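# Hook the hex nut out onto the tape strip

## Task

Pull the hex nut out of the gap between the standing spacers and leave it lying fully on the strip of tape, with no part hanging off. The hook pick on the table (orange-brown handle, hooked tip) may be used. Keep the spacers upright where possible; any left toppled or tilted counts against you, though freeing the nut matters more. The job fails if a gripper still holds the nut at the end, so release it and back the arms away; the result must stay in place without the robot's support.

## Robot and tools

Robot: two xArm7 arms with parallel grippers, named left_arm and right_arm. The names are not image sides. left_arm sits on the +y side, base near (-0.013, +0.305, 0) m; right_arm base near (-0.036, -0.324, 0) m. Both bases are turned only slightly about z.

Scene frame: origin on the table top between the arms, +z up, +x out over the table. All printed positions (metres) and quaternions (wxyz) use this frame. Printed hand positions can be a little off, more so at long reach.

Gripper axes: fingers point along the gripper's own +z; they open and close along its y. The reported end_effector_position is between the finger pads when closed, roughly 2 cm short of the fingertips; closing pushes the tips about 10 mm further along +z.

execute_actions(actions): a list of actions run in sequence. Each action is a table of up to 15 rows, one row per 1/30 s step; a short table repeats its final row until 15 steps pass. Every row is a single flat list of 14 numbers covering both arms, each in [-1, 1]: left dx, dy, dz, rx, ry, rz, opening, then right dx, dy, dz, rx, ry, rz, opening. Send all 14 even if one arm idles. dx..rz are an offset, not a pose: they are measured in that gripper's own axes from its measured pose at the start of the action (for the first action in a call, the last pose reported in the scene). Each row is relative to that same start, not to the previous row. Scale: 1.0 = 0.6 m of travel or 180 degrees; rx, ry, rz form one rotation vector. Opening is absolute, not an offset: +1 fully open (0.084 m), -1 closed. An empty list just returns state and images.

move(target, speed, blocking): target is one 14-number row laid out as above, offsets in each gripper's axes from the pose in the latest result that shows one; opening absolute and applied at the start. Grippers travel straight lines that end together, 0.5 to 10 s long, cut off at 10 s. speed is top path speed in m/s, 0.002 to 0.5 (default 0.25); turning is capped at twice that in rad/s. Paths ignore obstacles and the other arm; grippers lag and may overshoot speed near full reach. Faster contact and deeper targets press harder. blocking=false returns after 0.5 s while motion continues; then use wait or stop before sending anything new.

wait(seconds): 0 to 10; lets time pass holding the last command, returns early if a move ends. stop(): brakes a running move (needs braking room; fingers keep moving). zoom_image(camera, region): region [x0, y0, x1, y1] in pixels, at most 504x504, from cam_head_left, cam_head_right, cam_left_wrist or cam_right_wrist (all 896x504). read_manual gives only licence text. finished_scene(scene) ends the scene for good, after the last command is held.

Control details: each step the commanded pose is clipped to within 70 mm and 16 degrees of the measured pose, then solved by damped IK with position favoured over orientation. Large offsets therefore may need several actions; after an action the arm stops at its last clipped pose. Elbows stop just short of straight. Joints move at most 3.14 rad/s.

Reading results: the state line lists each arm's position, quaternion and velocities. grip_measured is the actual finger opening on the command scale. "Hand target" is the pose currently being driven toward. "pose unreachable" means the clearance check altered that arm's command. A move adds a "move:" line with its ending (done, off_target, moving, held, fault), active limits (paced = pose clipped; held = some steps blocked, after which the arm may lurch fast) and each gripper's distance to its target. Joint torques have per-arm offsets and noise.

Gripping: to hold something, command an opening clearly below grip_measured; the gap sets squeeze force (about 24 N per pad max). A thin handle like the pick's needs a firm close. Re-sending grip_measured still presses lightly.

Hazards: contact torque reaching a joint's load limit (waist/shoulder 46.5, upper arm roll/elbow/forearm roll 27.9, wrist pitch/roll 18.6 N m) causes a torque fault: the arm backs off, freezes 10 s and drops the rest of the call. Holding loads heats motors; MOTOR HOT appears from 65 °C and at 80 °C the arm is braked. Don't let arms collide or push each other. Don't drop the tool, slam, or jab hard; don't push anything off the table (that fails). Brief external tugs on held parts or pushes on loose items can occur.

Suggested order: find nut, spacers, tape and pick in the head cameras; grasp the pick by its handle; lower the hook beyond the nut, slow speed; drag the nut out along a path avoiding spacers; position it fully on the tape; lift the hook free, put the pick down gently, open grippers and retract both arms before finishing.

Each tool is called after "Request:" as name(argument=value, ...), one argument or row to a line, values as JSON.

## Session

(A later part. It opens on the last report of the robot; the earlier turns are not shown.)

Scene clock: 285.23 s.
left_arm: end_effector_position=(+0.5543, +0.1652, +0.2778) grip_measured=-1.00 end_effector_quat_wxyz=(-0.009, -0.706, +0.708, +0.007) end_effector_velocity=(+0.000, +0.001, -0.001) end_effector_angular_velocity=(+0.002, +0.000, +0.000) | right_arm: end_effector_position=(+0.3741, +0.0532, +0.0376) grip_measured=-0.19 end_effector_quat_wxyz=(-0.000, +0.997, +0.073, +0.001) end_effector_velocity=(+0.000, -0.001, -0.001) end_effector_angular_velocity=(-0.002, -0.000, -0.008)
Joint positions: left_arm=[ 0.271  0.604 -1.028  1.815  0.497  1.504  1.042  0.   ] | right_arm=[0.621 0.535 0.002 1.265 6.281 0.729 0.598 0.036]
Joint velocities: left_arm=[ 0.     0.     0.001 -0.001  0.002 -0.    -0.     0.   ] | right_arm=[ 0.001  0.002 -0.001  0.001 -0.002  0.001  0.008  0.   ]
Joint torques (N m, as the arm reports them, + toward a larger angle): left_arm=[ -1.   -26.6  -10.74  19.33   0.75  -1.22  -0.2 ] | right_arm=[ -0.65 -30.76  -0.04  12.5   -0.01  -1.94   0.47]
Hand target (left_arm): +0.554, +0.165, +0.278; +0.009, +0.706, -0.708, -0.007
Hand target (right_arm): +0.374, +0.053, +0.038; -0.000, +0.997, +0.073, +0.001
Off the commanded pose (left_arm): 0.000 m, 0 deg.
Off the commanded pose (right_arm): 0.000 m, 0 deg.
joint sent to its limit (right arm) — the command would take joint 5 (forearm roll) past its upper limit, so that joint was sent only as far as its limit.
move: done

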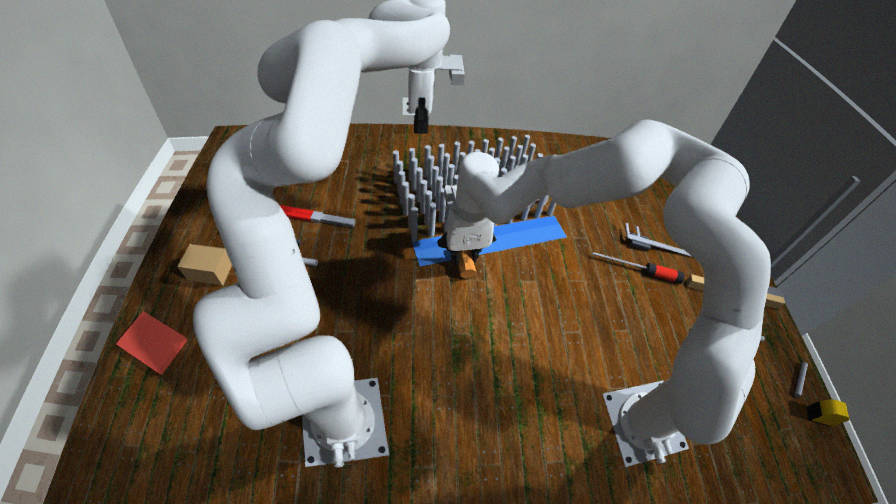

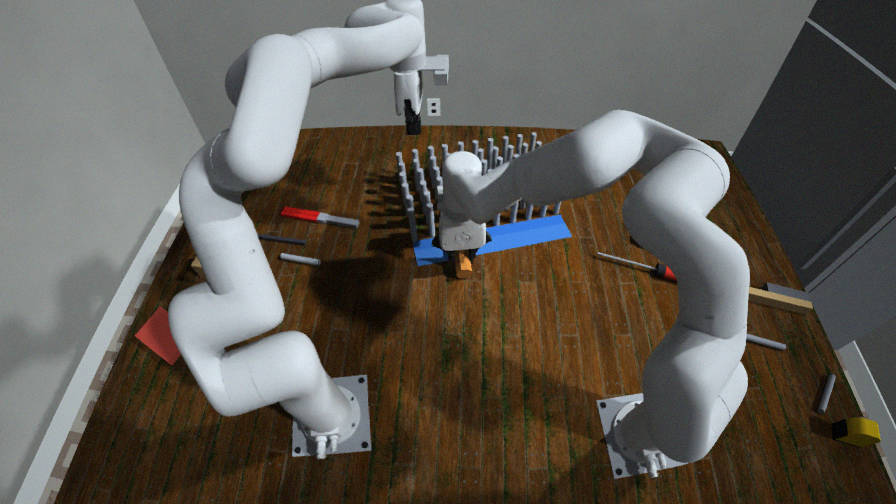

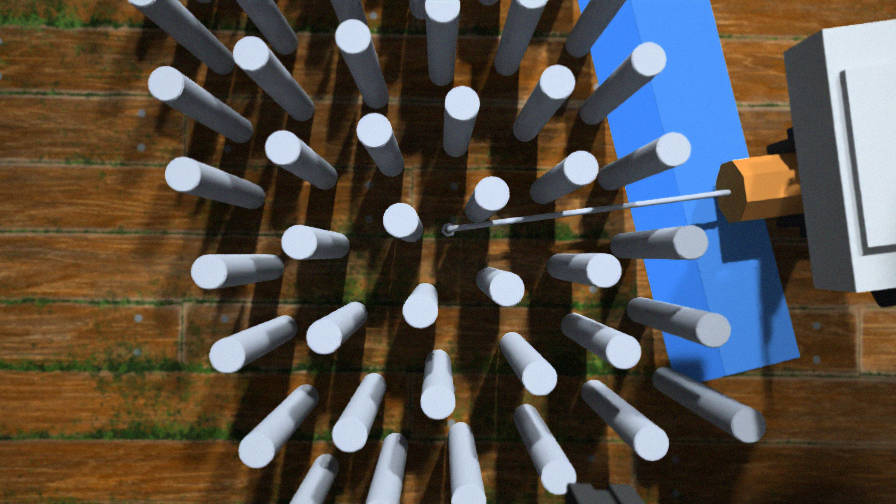

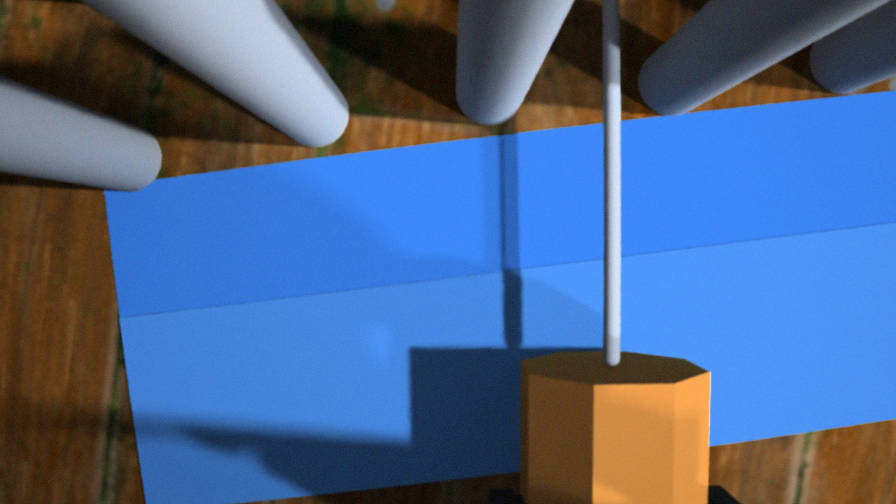

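Request:
move(
  target=[0,0,0,0,0,0,-1,0.0005,-0.0005,0.0067,0,-0.006,0,-0.6],
  speed=0.02,
)

Request:
move(
  target=[0,0,0,0,0,0,-1,0,0.011,0,0,0,-0.028,-0.6],
  speed=0.03,
)

Request:
move(
  target=[0,0,0,0,0,0,-1,-0.1,0,0.0018,0,0,0,-0.6],
  speed=0.04,
)

Scene clock: 293.77 s.
left_arm: end_effector_position=(+0.5543, +0.1652, +0.2778) grip_measured=-1.00 end_effector_quat_wxyz=(-0.009, -0.706, +0.708, +0.007) end_effector_velocity=(+0.000, +0.001, +0.000) end_effector_angular_velocity=(+0.002, -0.001, +0.000) | right_arm: end_effector_position=(+0.3747, +0.0537, +0.0340) grip_measured=-0.19 end_effector_quat_wxyz=(+0.000, +0.997, +0.073, -0.008) end_effector_velocity=(+0.001, +0.000, +0.000) end_effector_angular_velocity=(-0.000, +0.003, +0.001)
Joint positions: left_arm=[ 0.271  0.604 -1.028  1.815  0.497  1.504  1.042  0.   ] | right_arm=[0.601 0.552 0.022 1.285 6.281 0.746 0.594 0.036]
Joint velocities: left_arm=[ 0.     0.    -0.     0.     0.002  0.    -0.     0.   ] | right_arm=[-0.005  0.002  0.005  0.005 -0.001  0.005 -0.001  0.   ]
Joint torques (N m, as the arm reports them, + toward a larger angle): left_arm=[ -1.52 -26.83 -10.88  19.64   1.22  -1.4   -0.21] | right_arm=[  0.31 -29.88   0.48  11.99  -0.06  -1.75   0.4 ]
Hand target (left_arm): +0.554, +0.165, +0.278; +0.009, +0.706, -0.708, -0.007
Hand target (right_arm): +0.374, +0.054, +0.034; +0.000, +0.997, +0.073, -0.009
Off the commanded pose (left_arm): 0.000 m, 0 deg.
Off the commanded pose (right_arm): 0.001 m, 0 deg.
joint sent to its limit (right arm) — the command would take joint 5 (forearm roll) past its upper limit, so that joint was sent only as far as its limit.
move: done

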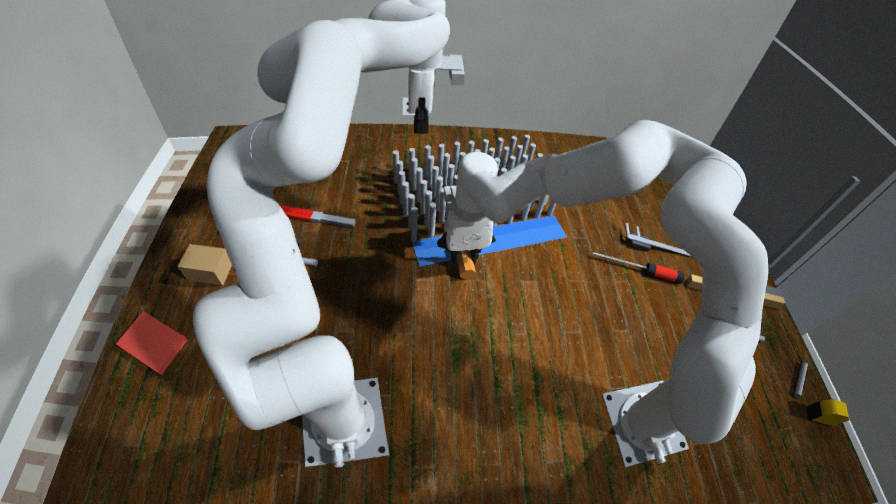

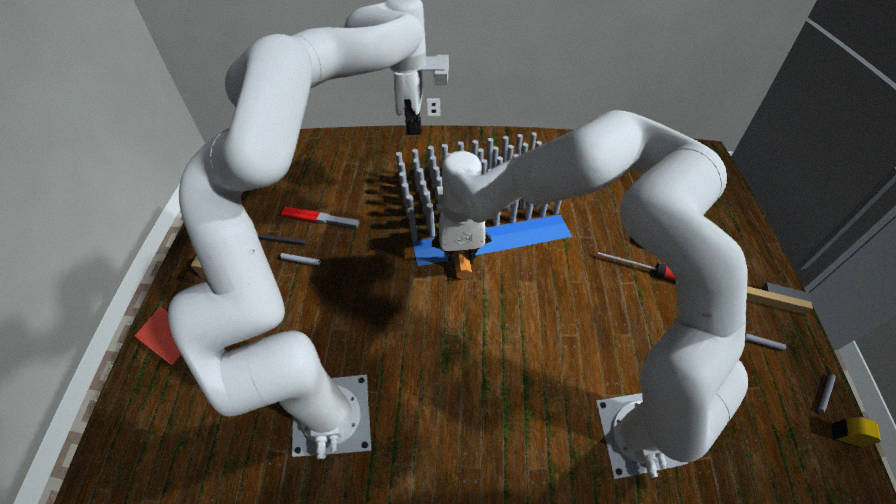

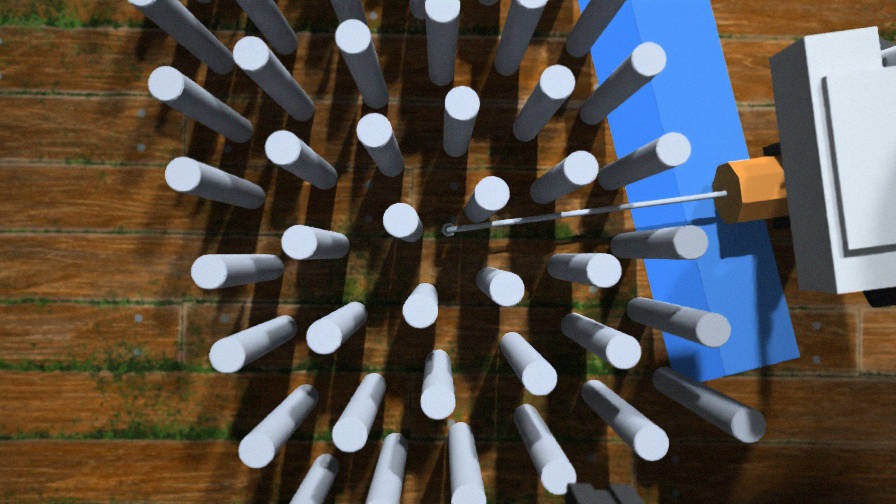

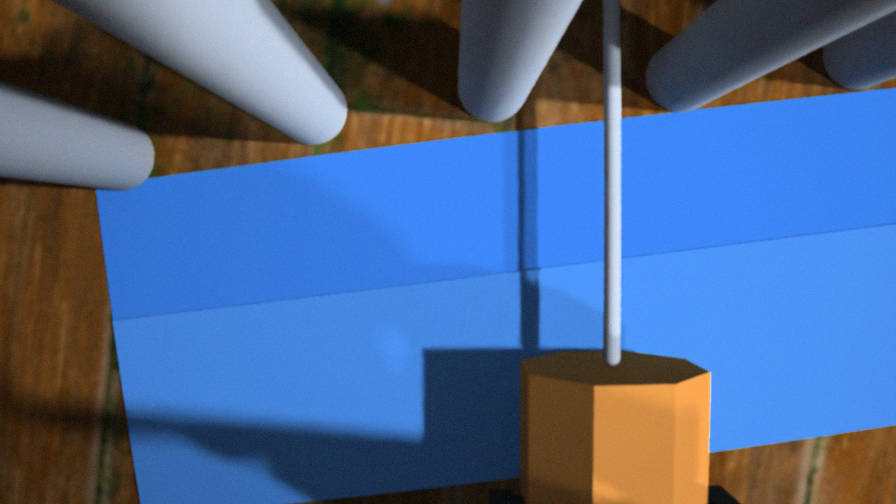

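Scene clock: 295.47 s.
left_arm: end_effector_position=(+0.5543, +0.1652, +0.2778) grip_measured=-1.00 end_effector_quat_wxyz=(-0.009, -0.706, +0.708, +0.007) end_effector_velocity=(+0.001, +0.000, +0.000) end_effector_angular_velocity=(-0.001, -0.003, +0.001) | right_arm: end_effector_position=(+0.3757, +0.0472, +0.0340) grip_measured=-0.19 end_effector_quat_wxyz=(-0.000, +0.993, +0.116, -0.008) end_effector_velocity=(-0.000, +0.000, +0.001) end_effector_angular_velocity=(+0.002, -0.001, +0.009)
Joint positions: left_arm=[ 0.271  0.604 -1.028  1.815  0.497  1.504  1.042  0.   ] | right_arm=[0.577 0.542 0.037 1.268 6.269 0.739 0.505 0.036]
Joint velocities: left_arm=[-0.    -0.     0.001  0.001  0.    -0.002  0.     0.   ] | right_arm=[-0.001 -0.002  0.002 -0.001 -0.001 -0.001 -0.007 -0.   ]
Joint torques (N m, as the arm reports them, + toward a larger angle): left_arm=[ -0.59 -26.45 -10.83  18.99   1.06  -1.24  -0.13] | right_arm=[ -0.27 -29.36   0.84  11.91  -0.16  -1.83   0.49]
Hand target (left_arm): +0.554, +0.165, +0.278; +0.009, +0.706, -0.708, -0.007
Hand target (right_arm): +0.376, +0.047, +0.034; -0.000, +0.993, +0.117, -0.008
Off the commanded pose (left_arm): 0.000 m, 0 deg.
Off the commanded pose (right_arm): 0.000 m, 0 deg.
move: done

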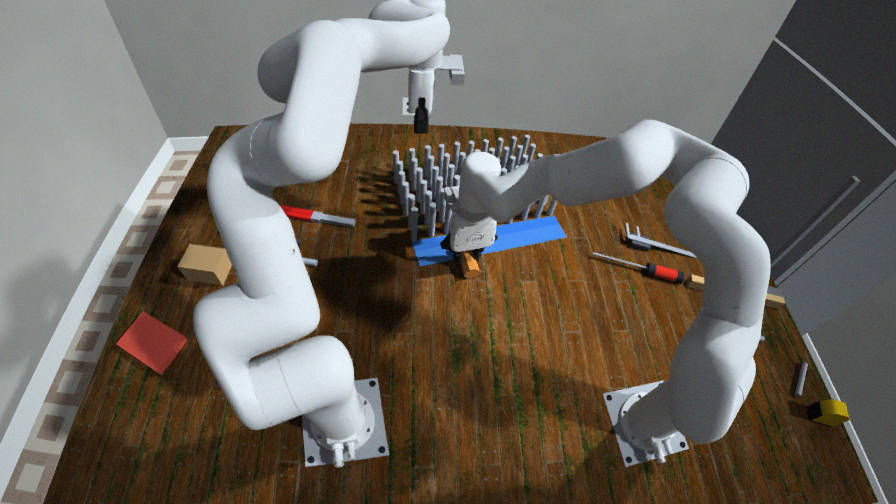

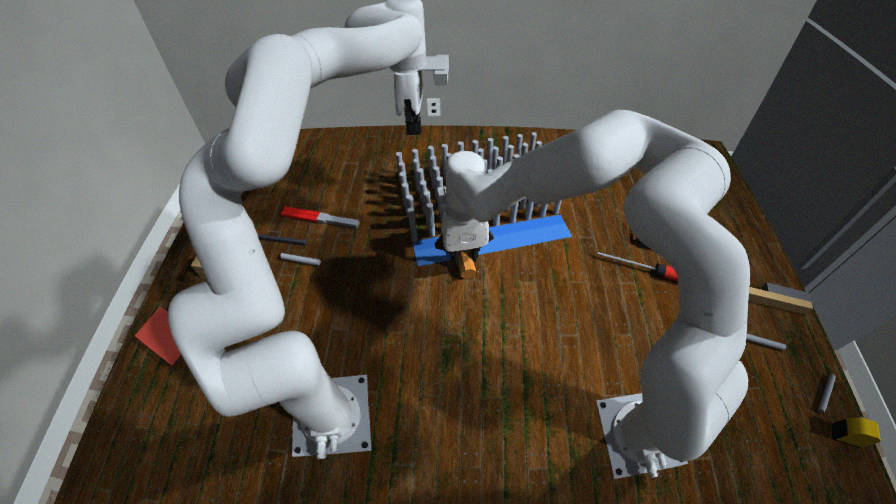

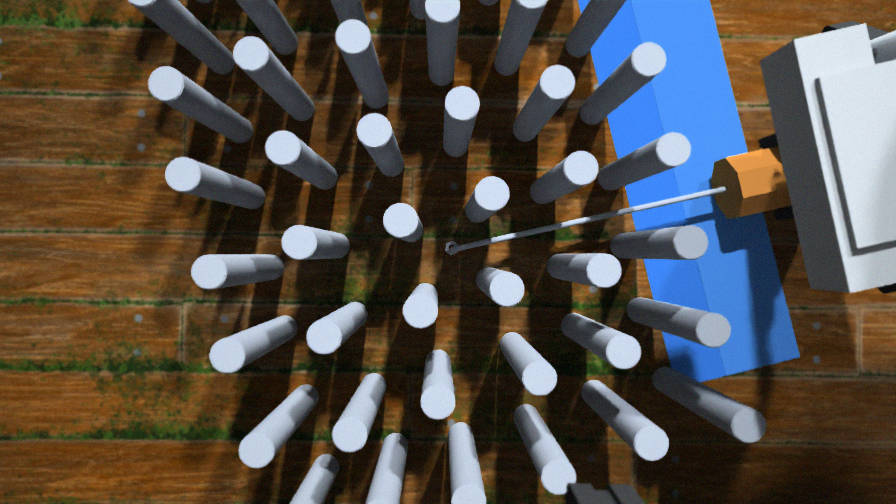

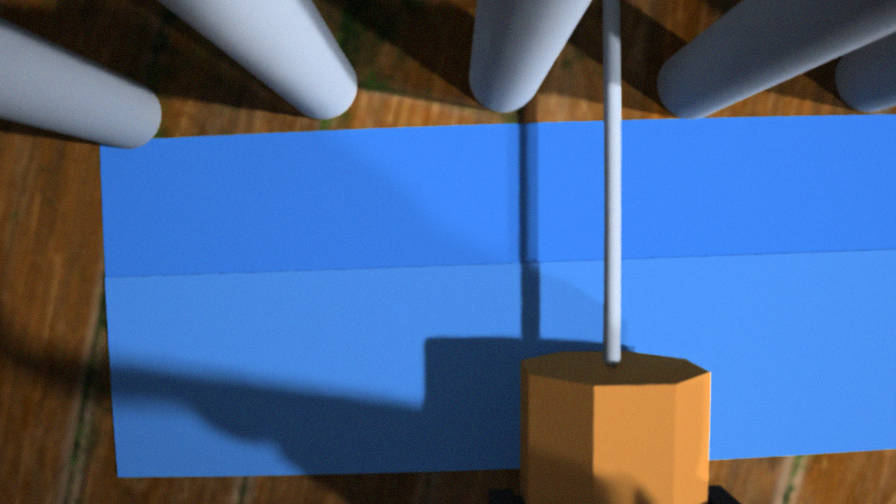

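Scene clock: 297.30 s.
left_arm: end_effector_position=(+0.5543, +0.1652, +0.2778) grip_measured=-1.00 end_effector_quat_wxyz=(-0.009, -0.706, +0.708, +0.007) end_effector_velocity=(+0.000, +0.000, +0.000) end_effector_angular_velocity=(-0.001, -0.002, +0.001) | right_arm: end_effector_position=(+0.3173, +0.0332, +0.0339) grip_measured=-0.19 end_effector_quat_wxyz=(-0.000, +0.993, +0.117, -0.008) end_effector_velocity=(-0.001, -0.001, +0.000) end_effector_angular_velocity=(+0.001, -0.001, -0.002)
Joint positions: left_arm=[ 0.271  0.604 -1.028  1.815  0.497  1.504  1.042  0.   ] | right_arm=[0.617 0.405 0.051 1.041 6.267 0.649 0.563 0.036]
Joint velocities: left_arm=[ 0.    -0.001  0.     0.    -0.    -0.001 -0.     0.   ] | right_arm=[ 0.001 -0.003 -0.001 -0.004  0.    -0.002  0.002  0.   ]
Joint torques (N m, as the arm reports them, + toward a larger angle): left_arm=[  0.08 -26.44 -10.03  19.37   1.34  -1.4   -0.21] | right_arm=[ -0.62 -25.93   0.14  11.59  -0.38  -1.65   0.49]
Hand target (left_arm): +0.554, +0.165, +0.278; +0.009, +0.706, -0.708, -0.007
Hand target (right_arm): +0.317, +0.033, +0.034; -0.000, +0.993, +0.117, -0.008
Off the commanded pose (left_arm): 0.000 m, 0 deg.
Off the commanded pose (right_arm): 0.000 m, 0 deg.
move: done

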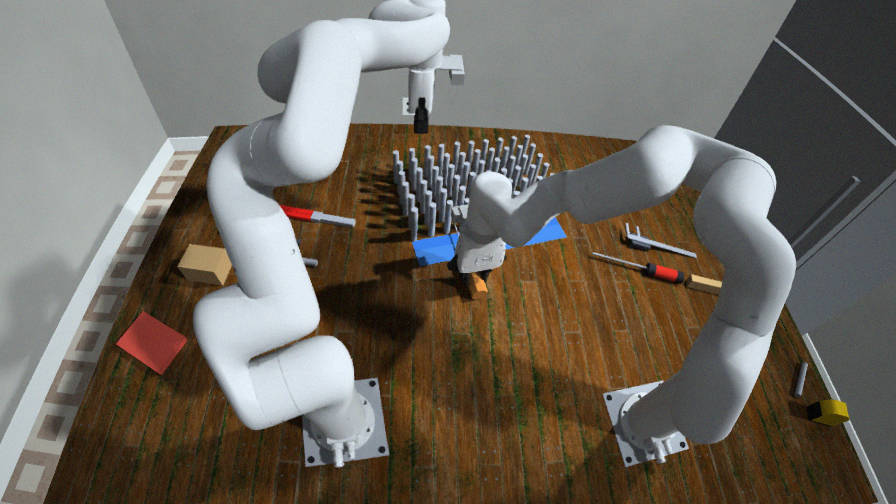

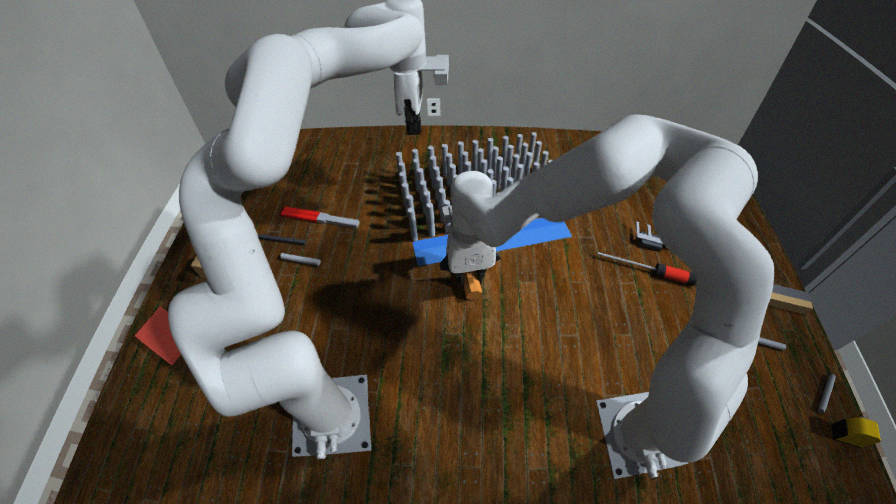

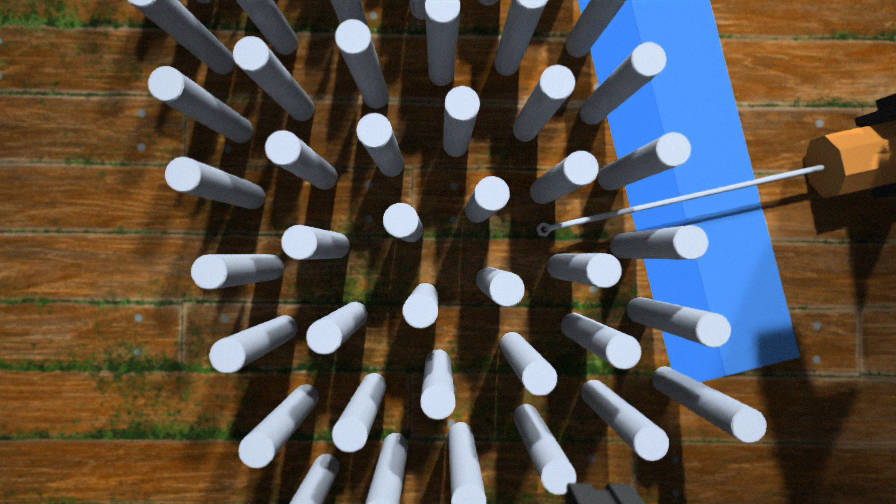

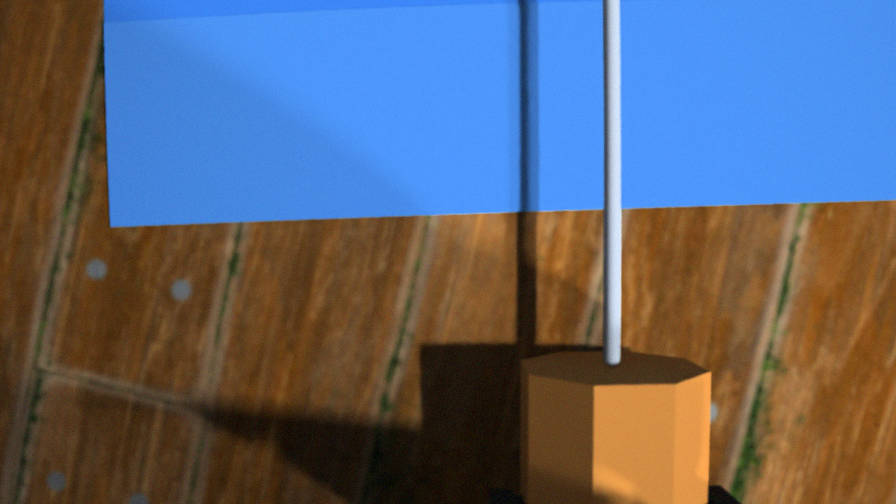

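Request:
move(
  target=[0,0,0,0,0,0,-1,-0.158,0.002,0.0028,0,0,0,-0.6],
  speed=0.04,
)

Request:
move(
  target=[0,0,0,0,0,0,-1,0.002,0,-0.03,0,0.006,0,-0.6],
  speed=0.04,
)

Scene clock: 306.63 s.
left_arm: end_effector_position=(+0.5543, +0.1652, +0.2778) grip_measured=-1.00 end_effector_quat_wxyz=(-0.009, -0.706, +0.708, +0.007) end_effector_velocity=(+0.000, -0.000, -0.000) end_effector_angular_velocity=(+0.000, -0.000, -0.001) | right_arm: end_effector_position=(+0.2255, +0.0098, +0.0337) grip_measured=-0.19 end_effector_quat_wxyz=(-0.000, +0.993, +0.117, -0.008) end_effector_velocity=(-0.000, -0.000, +0.001) end_effector_angular_velocity=(+0.002, -0.001, -0.003)
Joint positions: left_arm=[ 0.271  0.604 -1.028  1.815  0.497  1.504  1.042  0.   ] | right_arm=[0.69  0.207 0.09  0.734 6.269 0.538 0.676 0.036]
Joint velocities: left_arm=[-0.     0.    -0.    -0.     0.001 -0.     0.     0.   ] | right_arm=[ 0.    -0.004 -0.    -0.004  0.001 -0.002  0.002  0.   ]
Joint torques (N m, as the arm reports them, + toward a larger angle): left_arm=[ -0.71 -26.72 -10.85  19.14   0.75  -1.73  -0.1 ] | right_arm=[ -0.25 -20.62   0.54  10.43  -0.23  -1.9    0.58]
Hand target (left_arm): +0.554, +0.165, +0.278; +0.009, +0.706, -0.708, -0.007
Hand target (right_arm): +0.225, +0.010, +0.034; -0.000, +0.993, +0.117, -0.008
Off the commanded pose (left_arm): 0.000 m, 0 deg.
Off the commanded pose (right_arm): 0.000 m, 0 deg.
move: done

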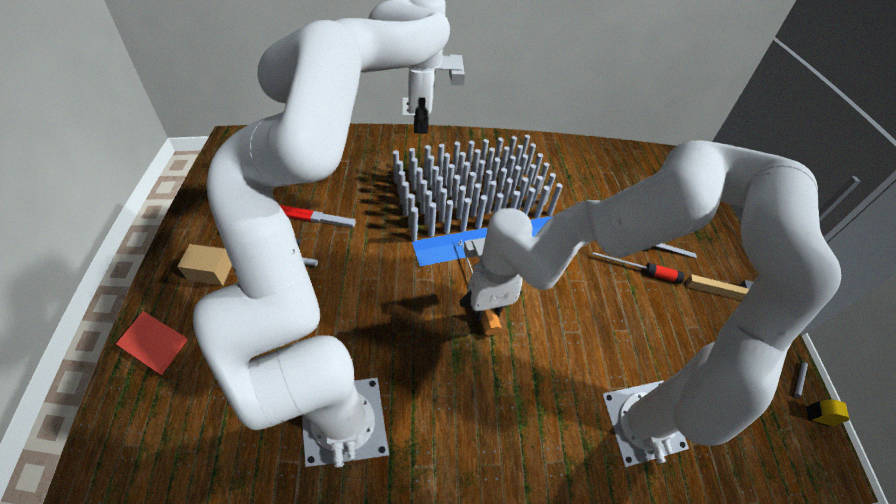

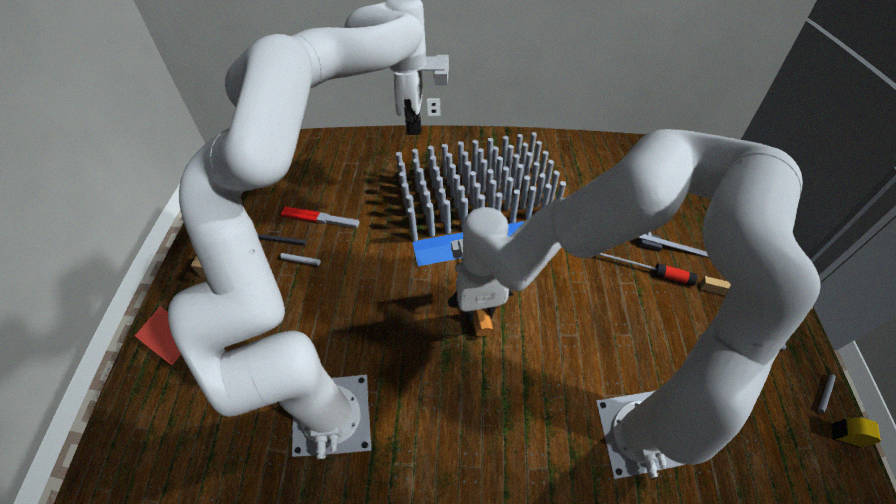

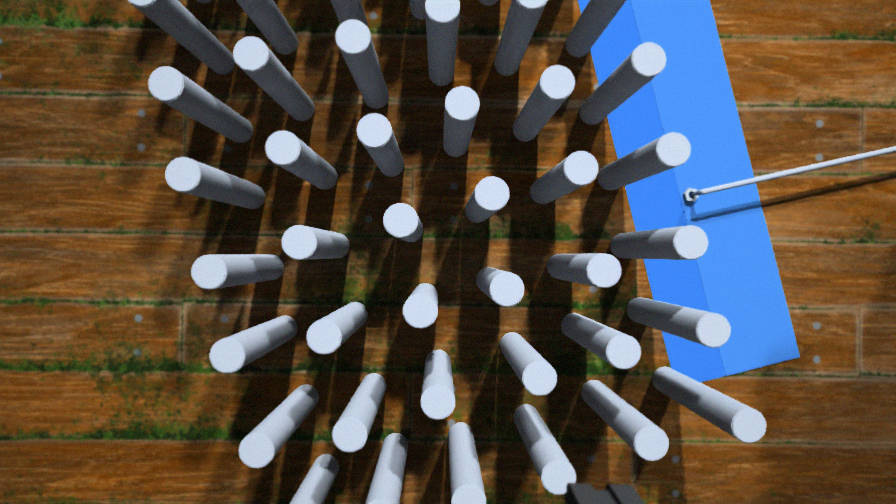

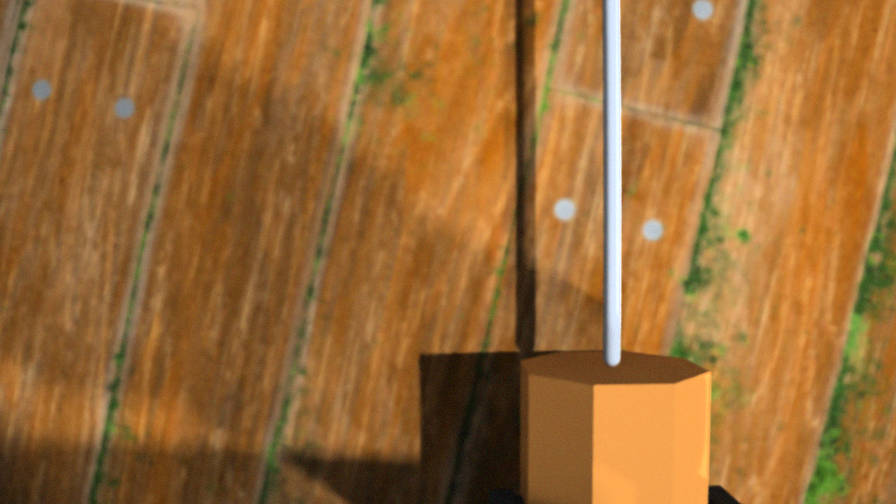

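Scene clock: 307.43 s.
left_arm: end_effector_position=(+0.5543, +0.1652, +0.2778) grip_measured=-1.00 end_effector_quat_wxyz=(-0.009, -0.706, +0.708, +0.007) end_effector_velocity=(+0.000, -0.000, -0.000) end_effector_angular_velocity=(-0.000, -0.000, -0.001) | right_arm: end_effector_position=(+0.2269, +0.0100, +0.0514) grip_measured=-0.19 end_effector_quat_wxyz=(-0.001, +0.993, +0.117, +0.001) end_effector_velocity=(-0.000, -0.001, +0.000) end_effector_angular_velocity=(-0.002, +0.001, -0.001)
Joint positions: left_arm=[ 0.271  0.604 -1.028  1.815  0.497  1.504  1.042  0.   ] | right_arm=[0.694 0.156 0.088 0.729 6.257 0.57  0.689 0.036]
Joint velocities: left_arm=[-0.     0.    -0.    -0.001 -0.    -0.001  0.     0.   ] | right_arm=[ 0.001 -0.001 -0.001 -0.001 -0.     0.002  0.001 -0.   ]
Joint torques (N m, as the arm reports them, + toward a larger angle): left_arm=[ -0.43 -27.08 -10.37  19.05   0.67  -1.43  -0.16] | right_arm=[ -0.53 -19.73   0.47  11.43  -0.38  -1.98   0.61]
Hand target (left_arm): +0.554, +0.165, +0.278; +0.009, +0.706, -0.708, -0.007
Hand target (right_arm): +0.227, +0.010, +0.052; -0.001, +0.993, +0.117, +0.002
Off the commanded pose (left_arm): 0.000 m, 0 deg.
Off the commanded pose (right_arm): 0.000 m, 0 deg.
move: done

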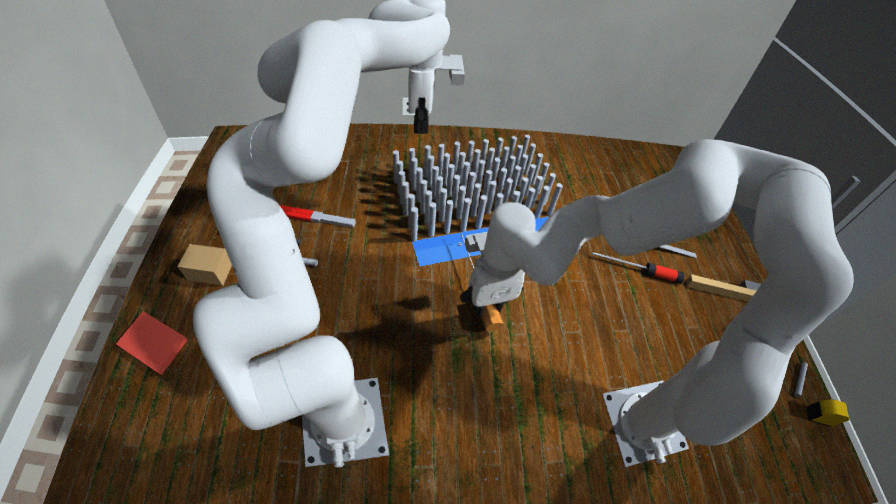

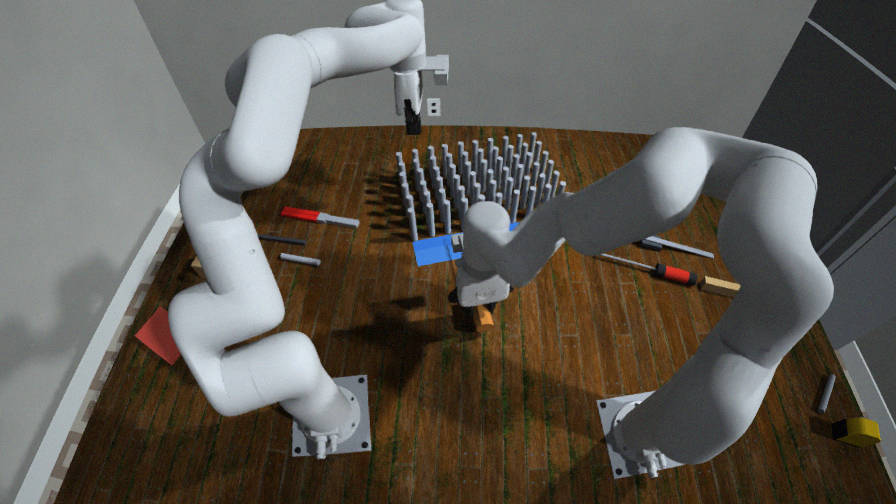

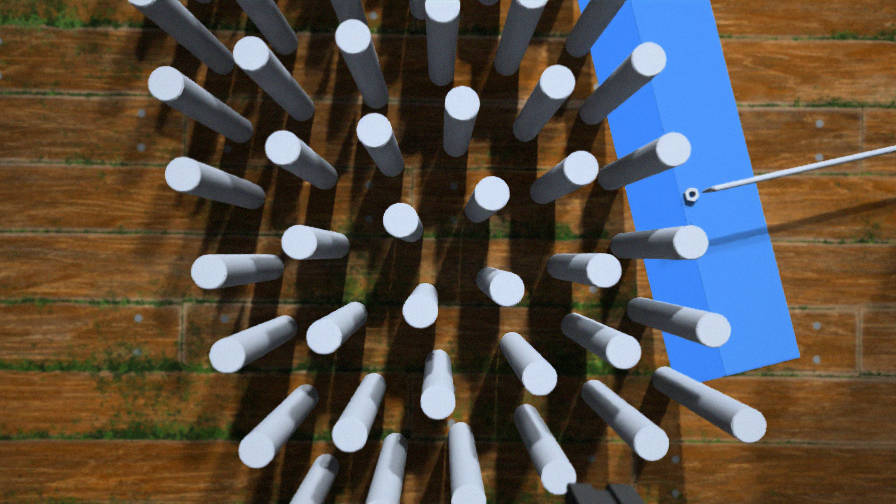

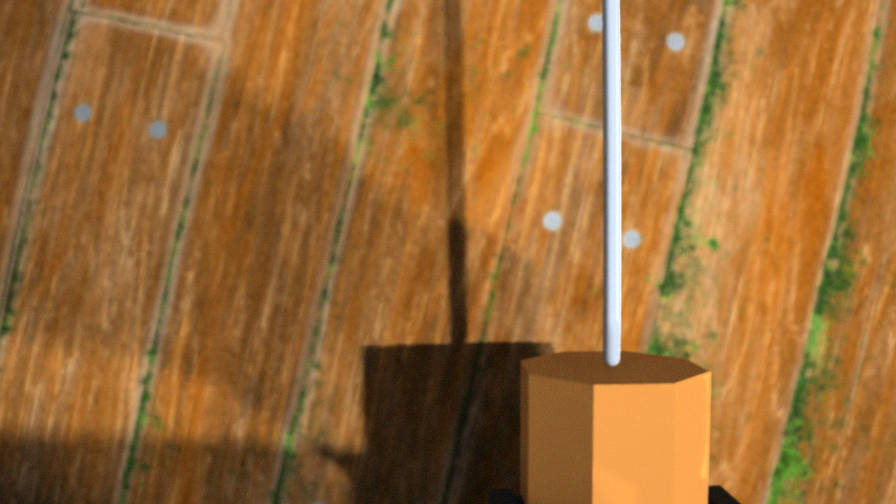

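Request:
move(
  target=[0,0,0,0,0,0,-1,-0.12,0,0.033,0,0,0,-0.6],
  speed=0.1,
)

Request:
execute_actions(
  actions=[
    [[0,0,0,0,0,0,-1,0,0,0,0,0,0,1]],
    [[0,0,0,0,0,0,-1,0,0,-0.08,0,0,0,1]],
  ],
)

Request:
finished_scene(
  scene=2,
)

Scene clock: 318.40 s.
left_arm: end_effector_position=(+0.5543, +0.1652, +0.2778) grip_measured=-1.00 end_effector_quat_wxyz=(-0.009, -0.706, +0.708, +0.007) end_effector_velocity=(-0.000, +0.000, -0.000) end_effector_angular_velocity=(+0.001, +0.000, -0.001) | right_arm: end_effector_position=(+0.1581, -0.0059, +0.0324) grip_measured=-0.19 end_effector_quat_wxyz=(-0.002, +0.993, +0.116, +0.002) end_effector_velocity=(-0.002, -0.001, -0.001) end_effector_angular_velocity=(-0.001, +0.000, -0.001)
Joint positions: left_arm=[ 0.271  0.604 -1.028  1.815  0.497  1.504  1.042  0.   ] | right_arm=[0.76  0.071 0.139 0.532 6.258 0.455 0.807 0.036]
Joint velocities: left_arm=[ 0.     0.    -0.     0.     0.001  0.001  0.001  0.   ] | right_arm=[ 0.003 -0.001  0.001 -0.007 -0.001 -0.004  0.006  0.   ]
Joint torques (N m, as the arm reports them, + toward a larger angle): left_arm=[ -1.02 -26.9  -10.72  19.08   0.77  -1.43  -0.38] | right_arm=[  0.51 -13.65   1.06   8.08  -0.23  -1.47   0.54]
Hand target (left_arm): +0.554, +0.165, +0.278; +0.009, +0.706, -0.708, -0.007
Hand target (right_arm): +0.157, -0.007, +0.032; -0.001, +0.993, +0.117, +0.001
Off the commanded pose (left_arm): 0.000 m, 0 deg.
Off the commanded pose (right_arm): 0.002 m, 0 deg.
move: done

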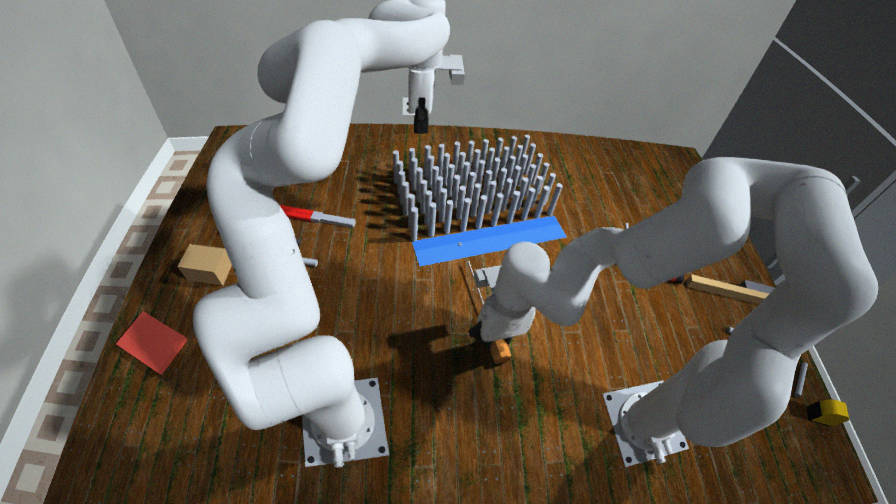

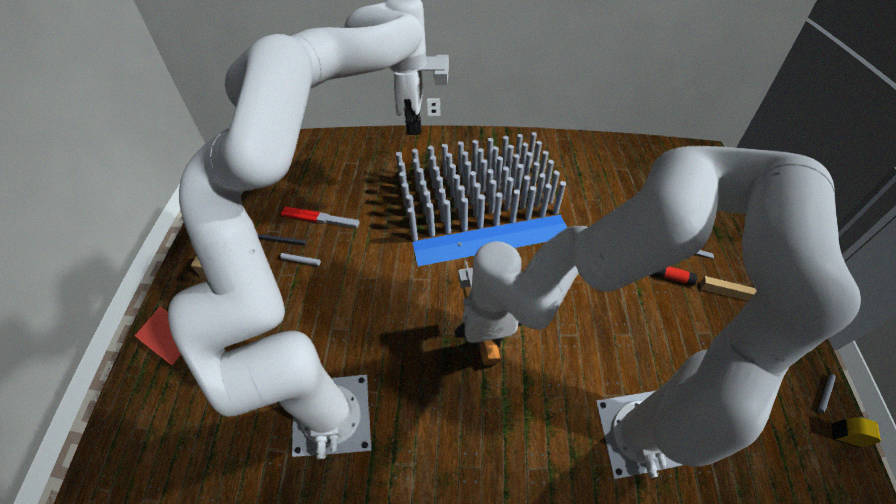

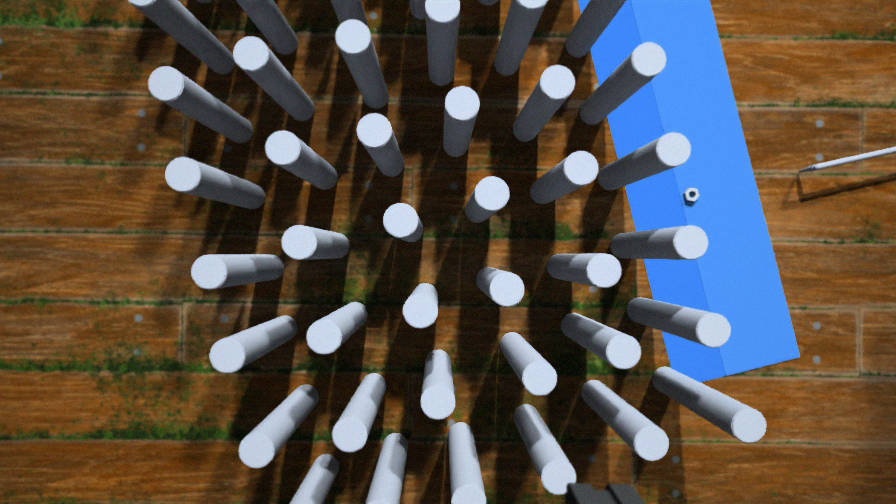

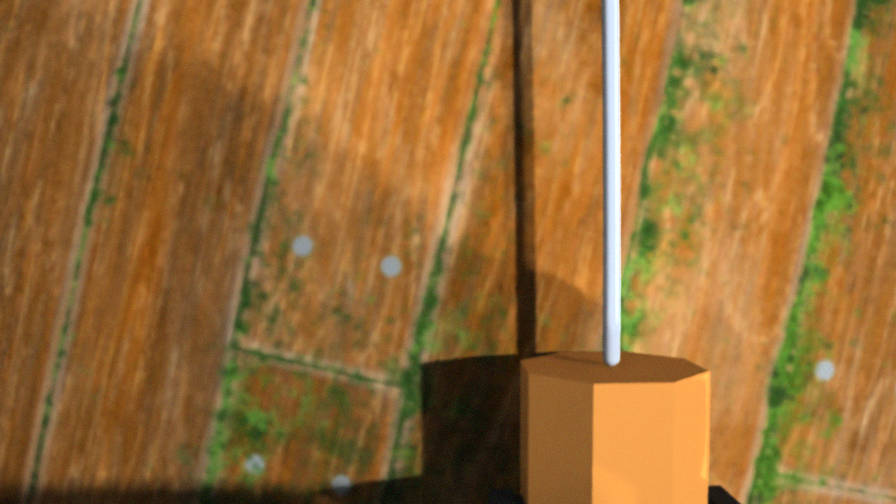

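Scene clock: 319.40 s.
left_arm: end_effector_position=(+0.5543, +0.1652, +0.2778) grip_measured=-1.00 end_effector_quat_wxyz=(-0.009, -0.706, +0.708, +0.007) end_effector_velocity=(+0.001, +0.000, -0.000) end_effector_angular_velocity=(+0.000, -0.001, +0.001) | right_arm: end_effector_position=(+0.1578, -0.0065, +0.0791) grip_measured=+1.00 end_effector_quat_wxyz=(+0.001, +0.993, +0.116, +0.005) end_effector_velocity=(-0.001, -0.001, +0.005) end_effector_angular_velocity=(+0.004, +0.015, +0.003)
Joint positions: left_arm=[ 0.271  0.604 -1.028  1.815  0.497  1.504  1.042  0.   ] | right_arm=[ 0.801 -0.071  0.106  0.553  6.281  0.619  0.794  0.084]
Joint velocities: left_arm=[-0.     0.     0.001 -0.     0.    -0.002 -0.     0.   ] | right_arm=[ 0.226 -0.015 -0.233  0.003  0.001  0.024 -0.01   0.   ]
Joint torques (N m, as the arm reports them, + toward a larger angle): left_arm=[ -1.22 -27.53 -10.65  19.45   0.72  -1.4   -0.32] | right_arm=[ -1.1  -14.28  -0.16  11.4   -0.16  -2.09   0.51]
Hand target (left_arm): +0.554, +0.165, +0.278; +0.009, +0.706, -0.708, -0.007
Hand target (right_arm): +0.158, -0.006, +0.080; -0.000, +0.993, +0.116, +0.005
Off the commanded pose (left_arm): 0.000 m, 0 deg.
Off the commanded pose (right_arm): 0.001 m, 0 deg.
joint sent to its limit (right arm) — the command would take joint 5 (forearm roll) past its upper limit, so that joint was sent only as far as its limit.

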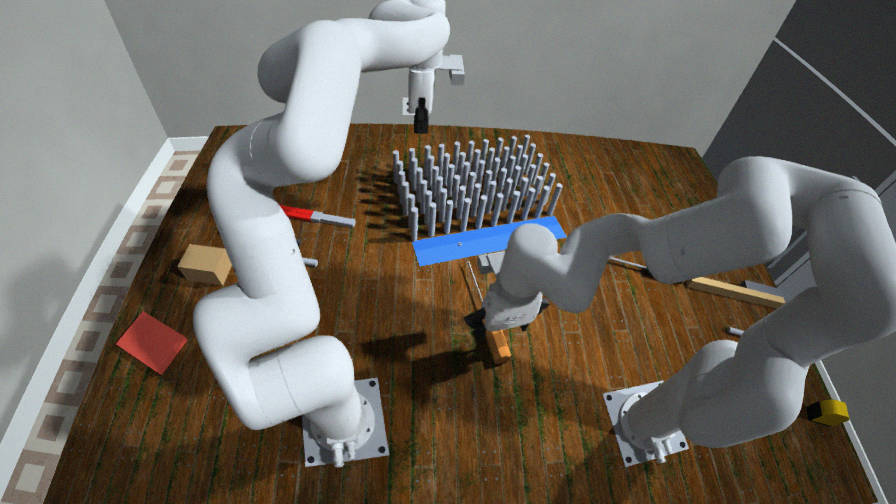

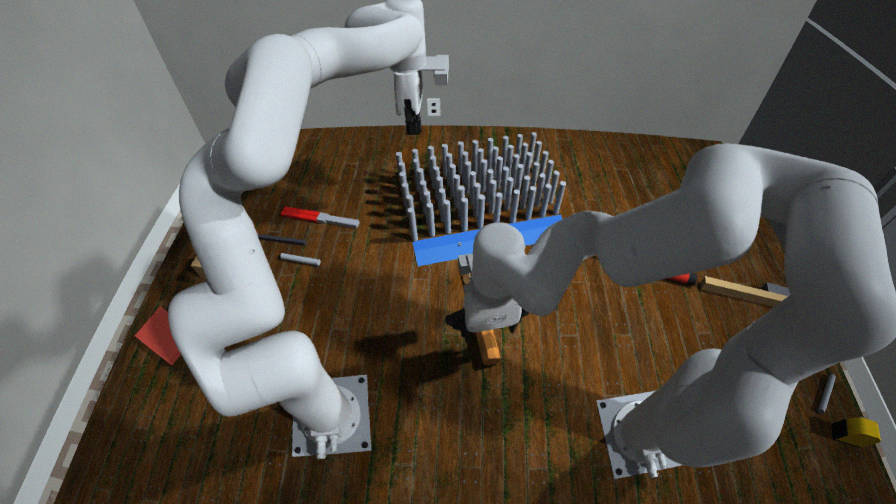

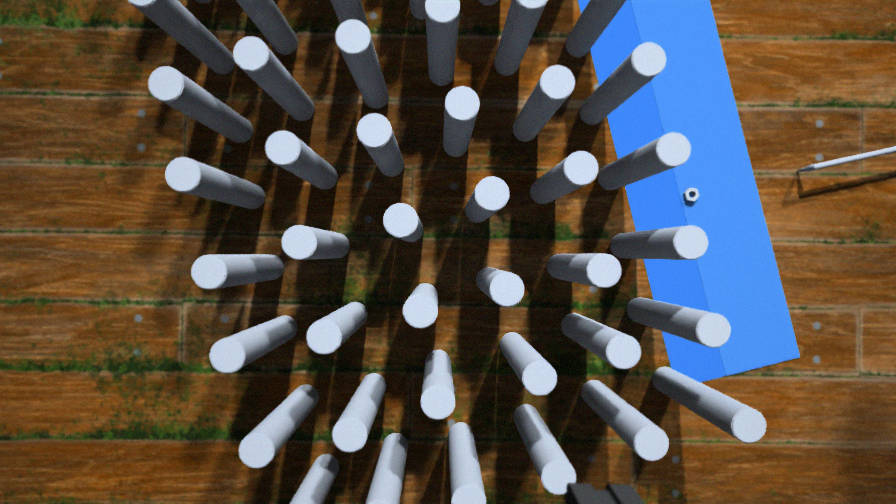

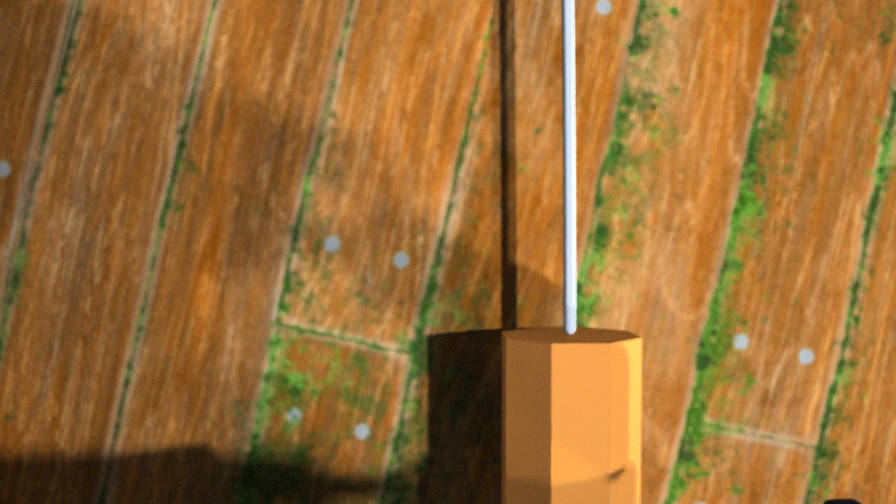

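The scene is finished: the task was done.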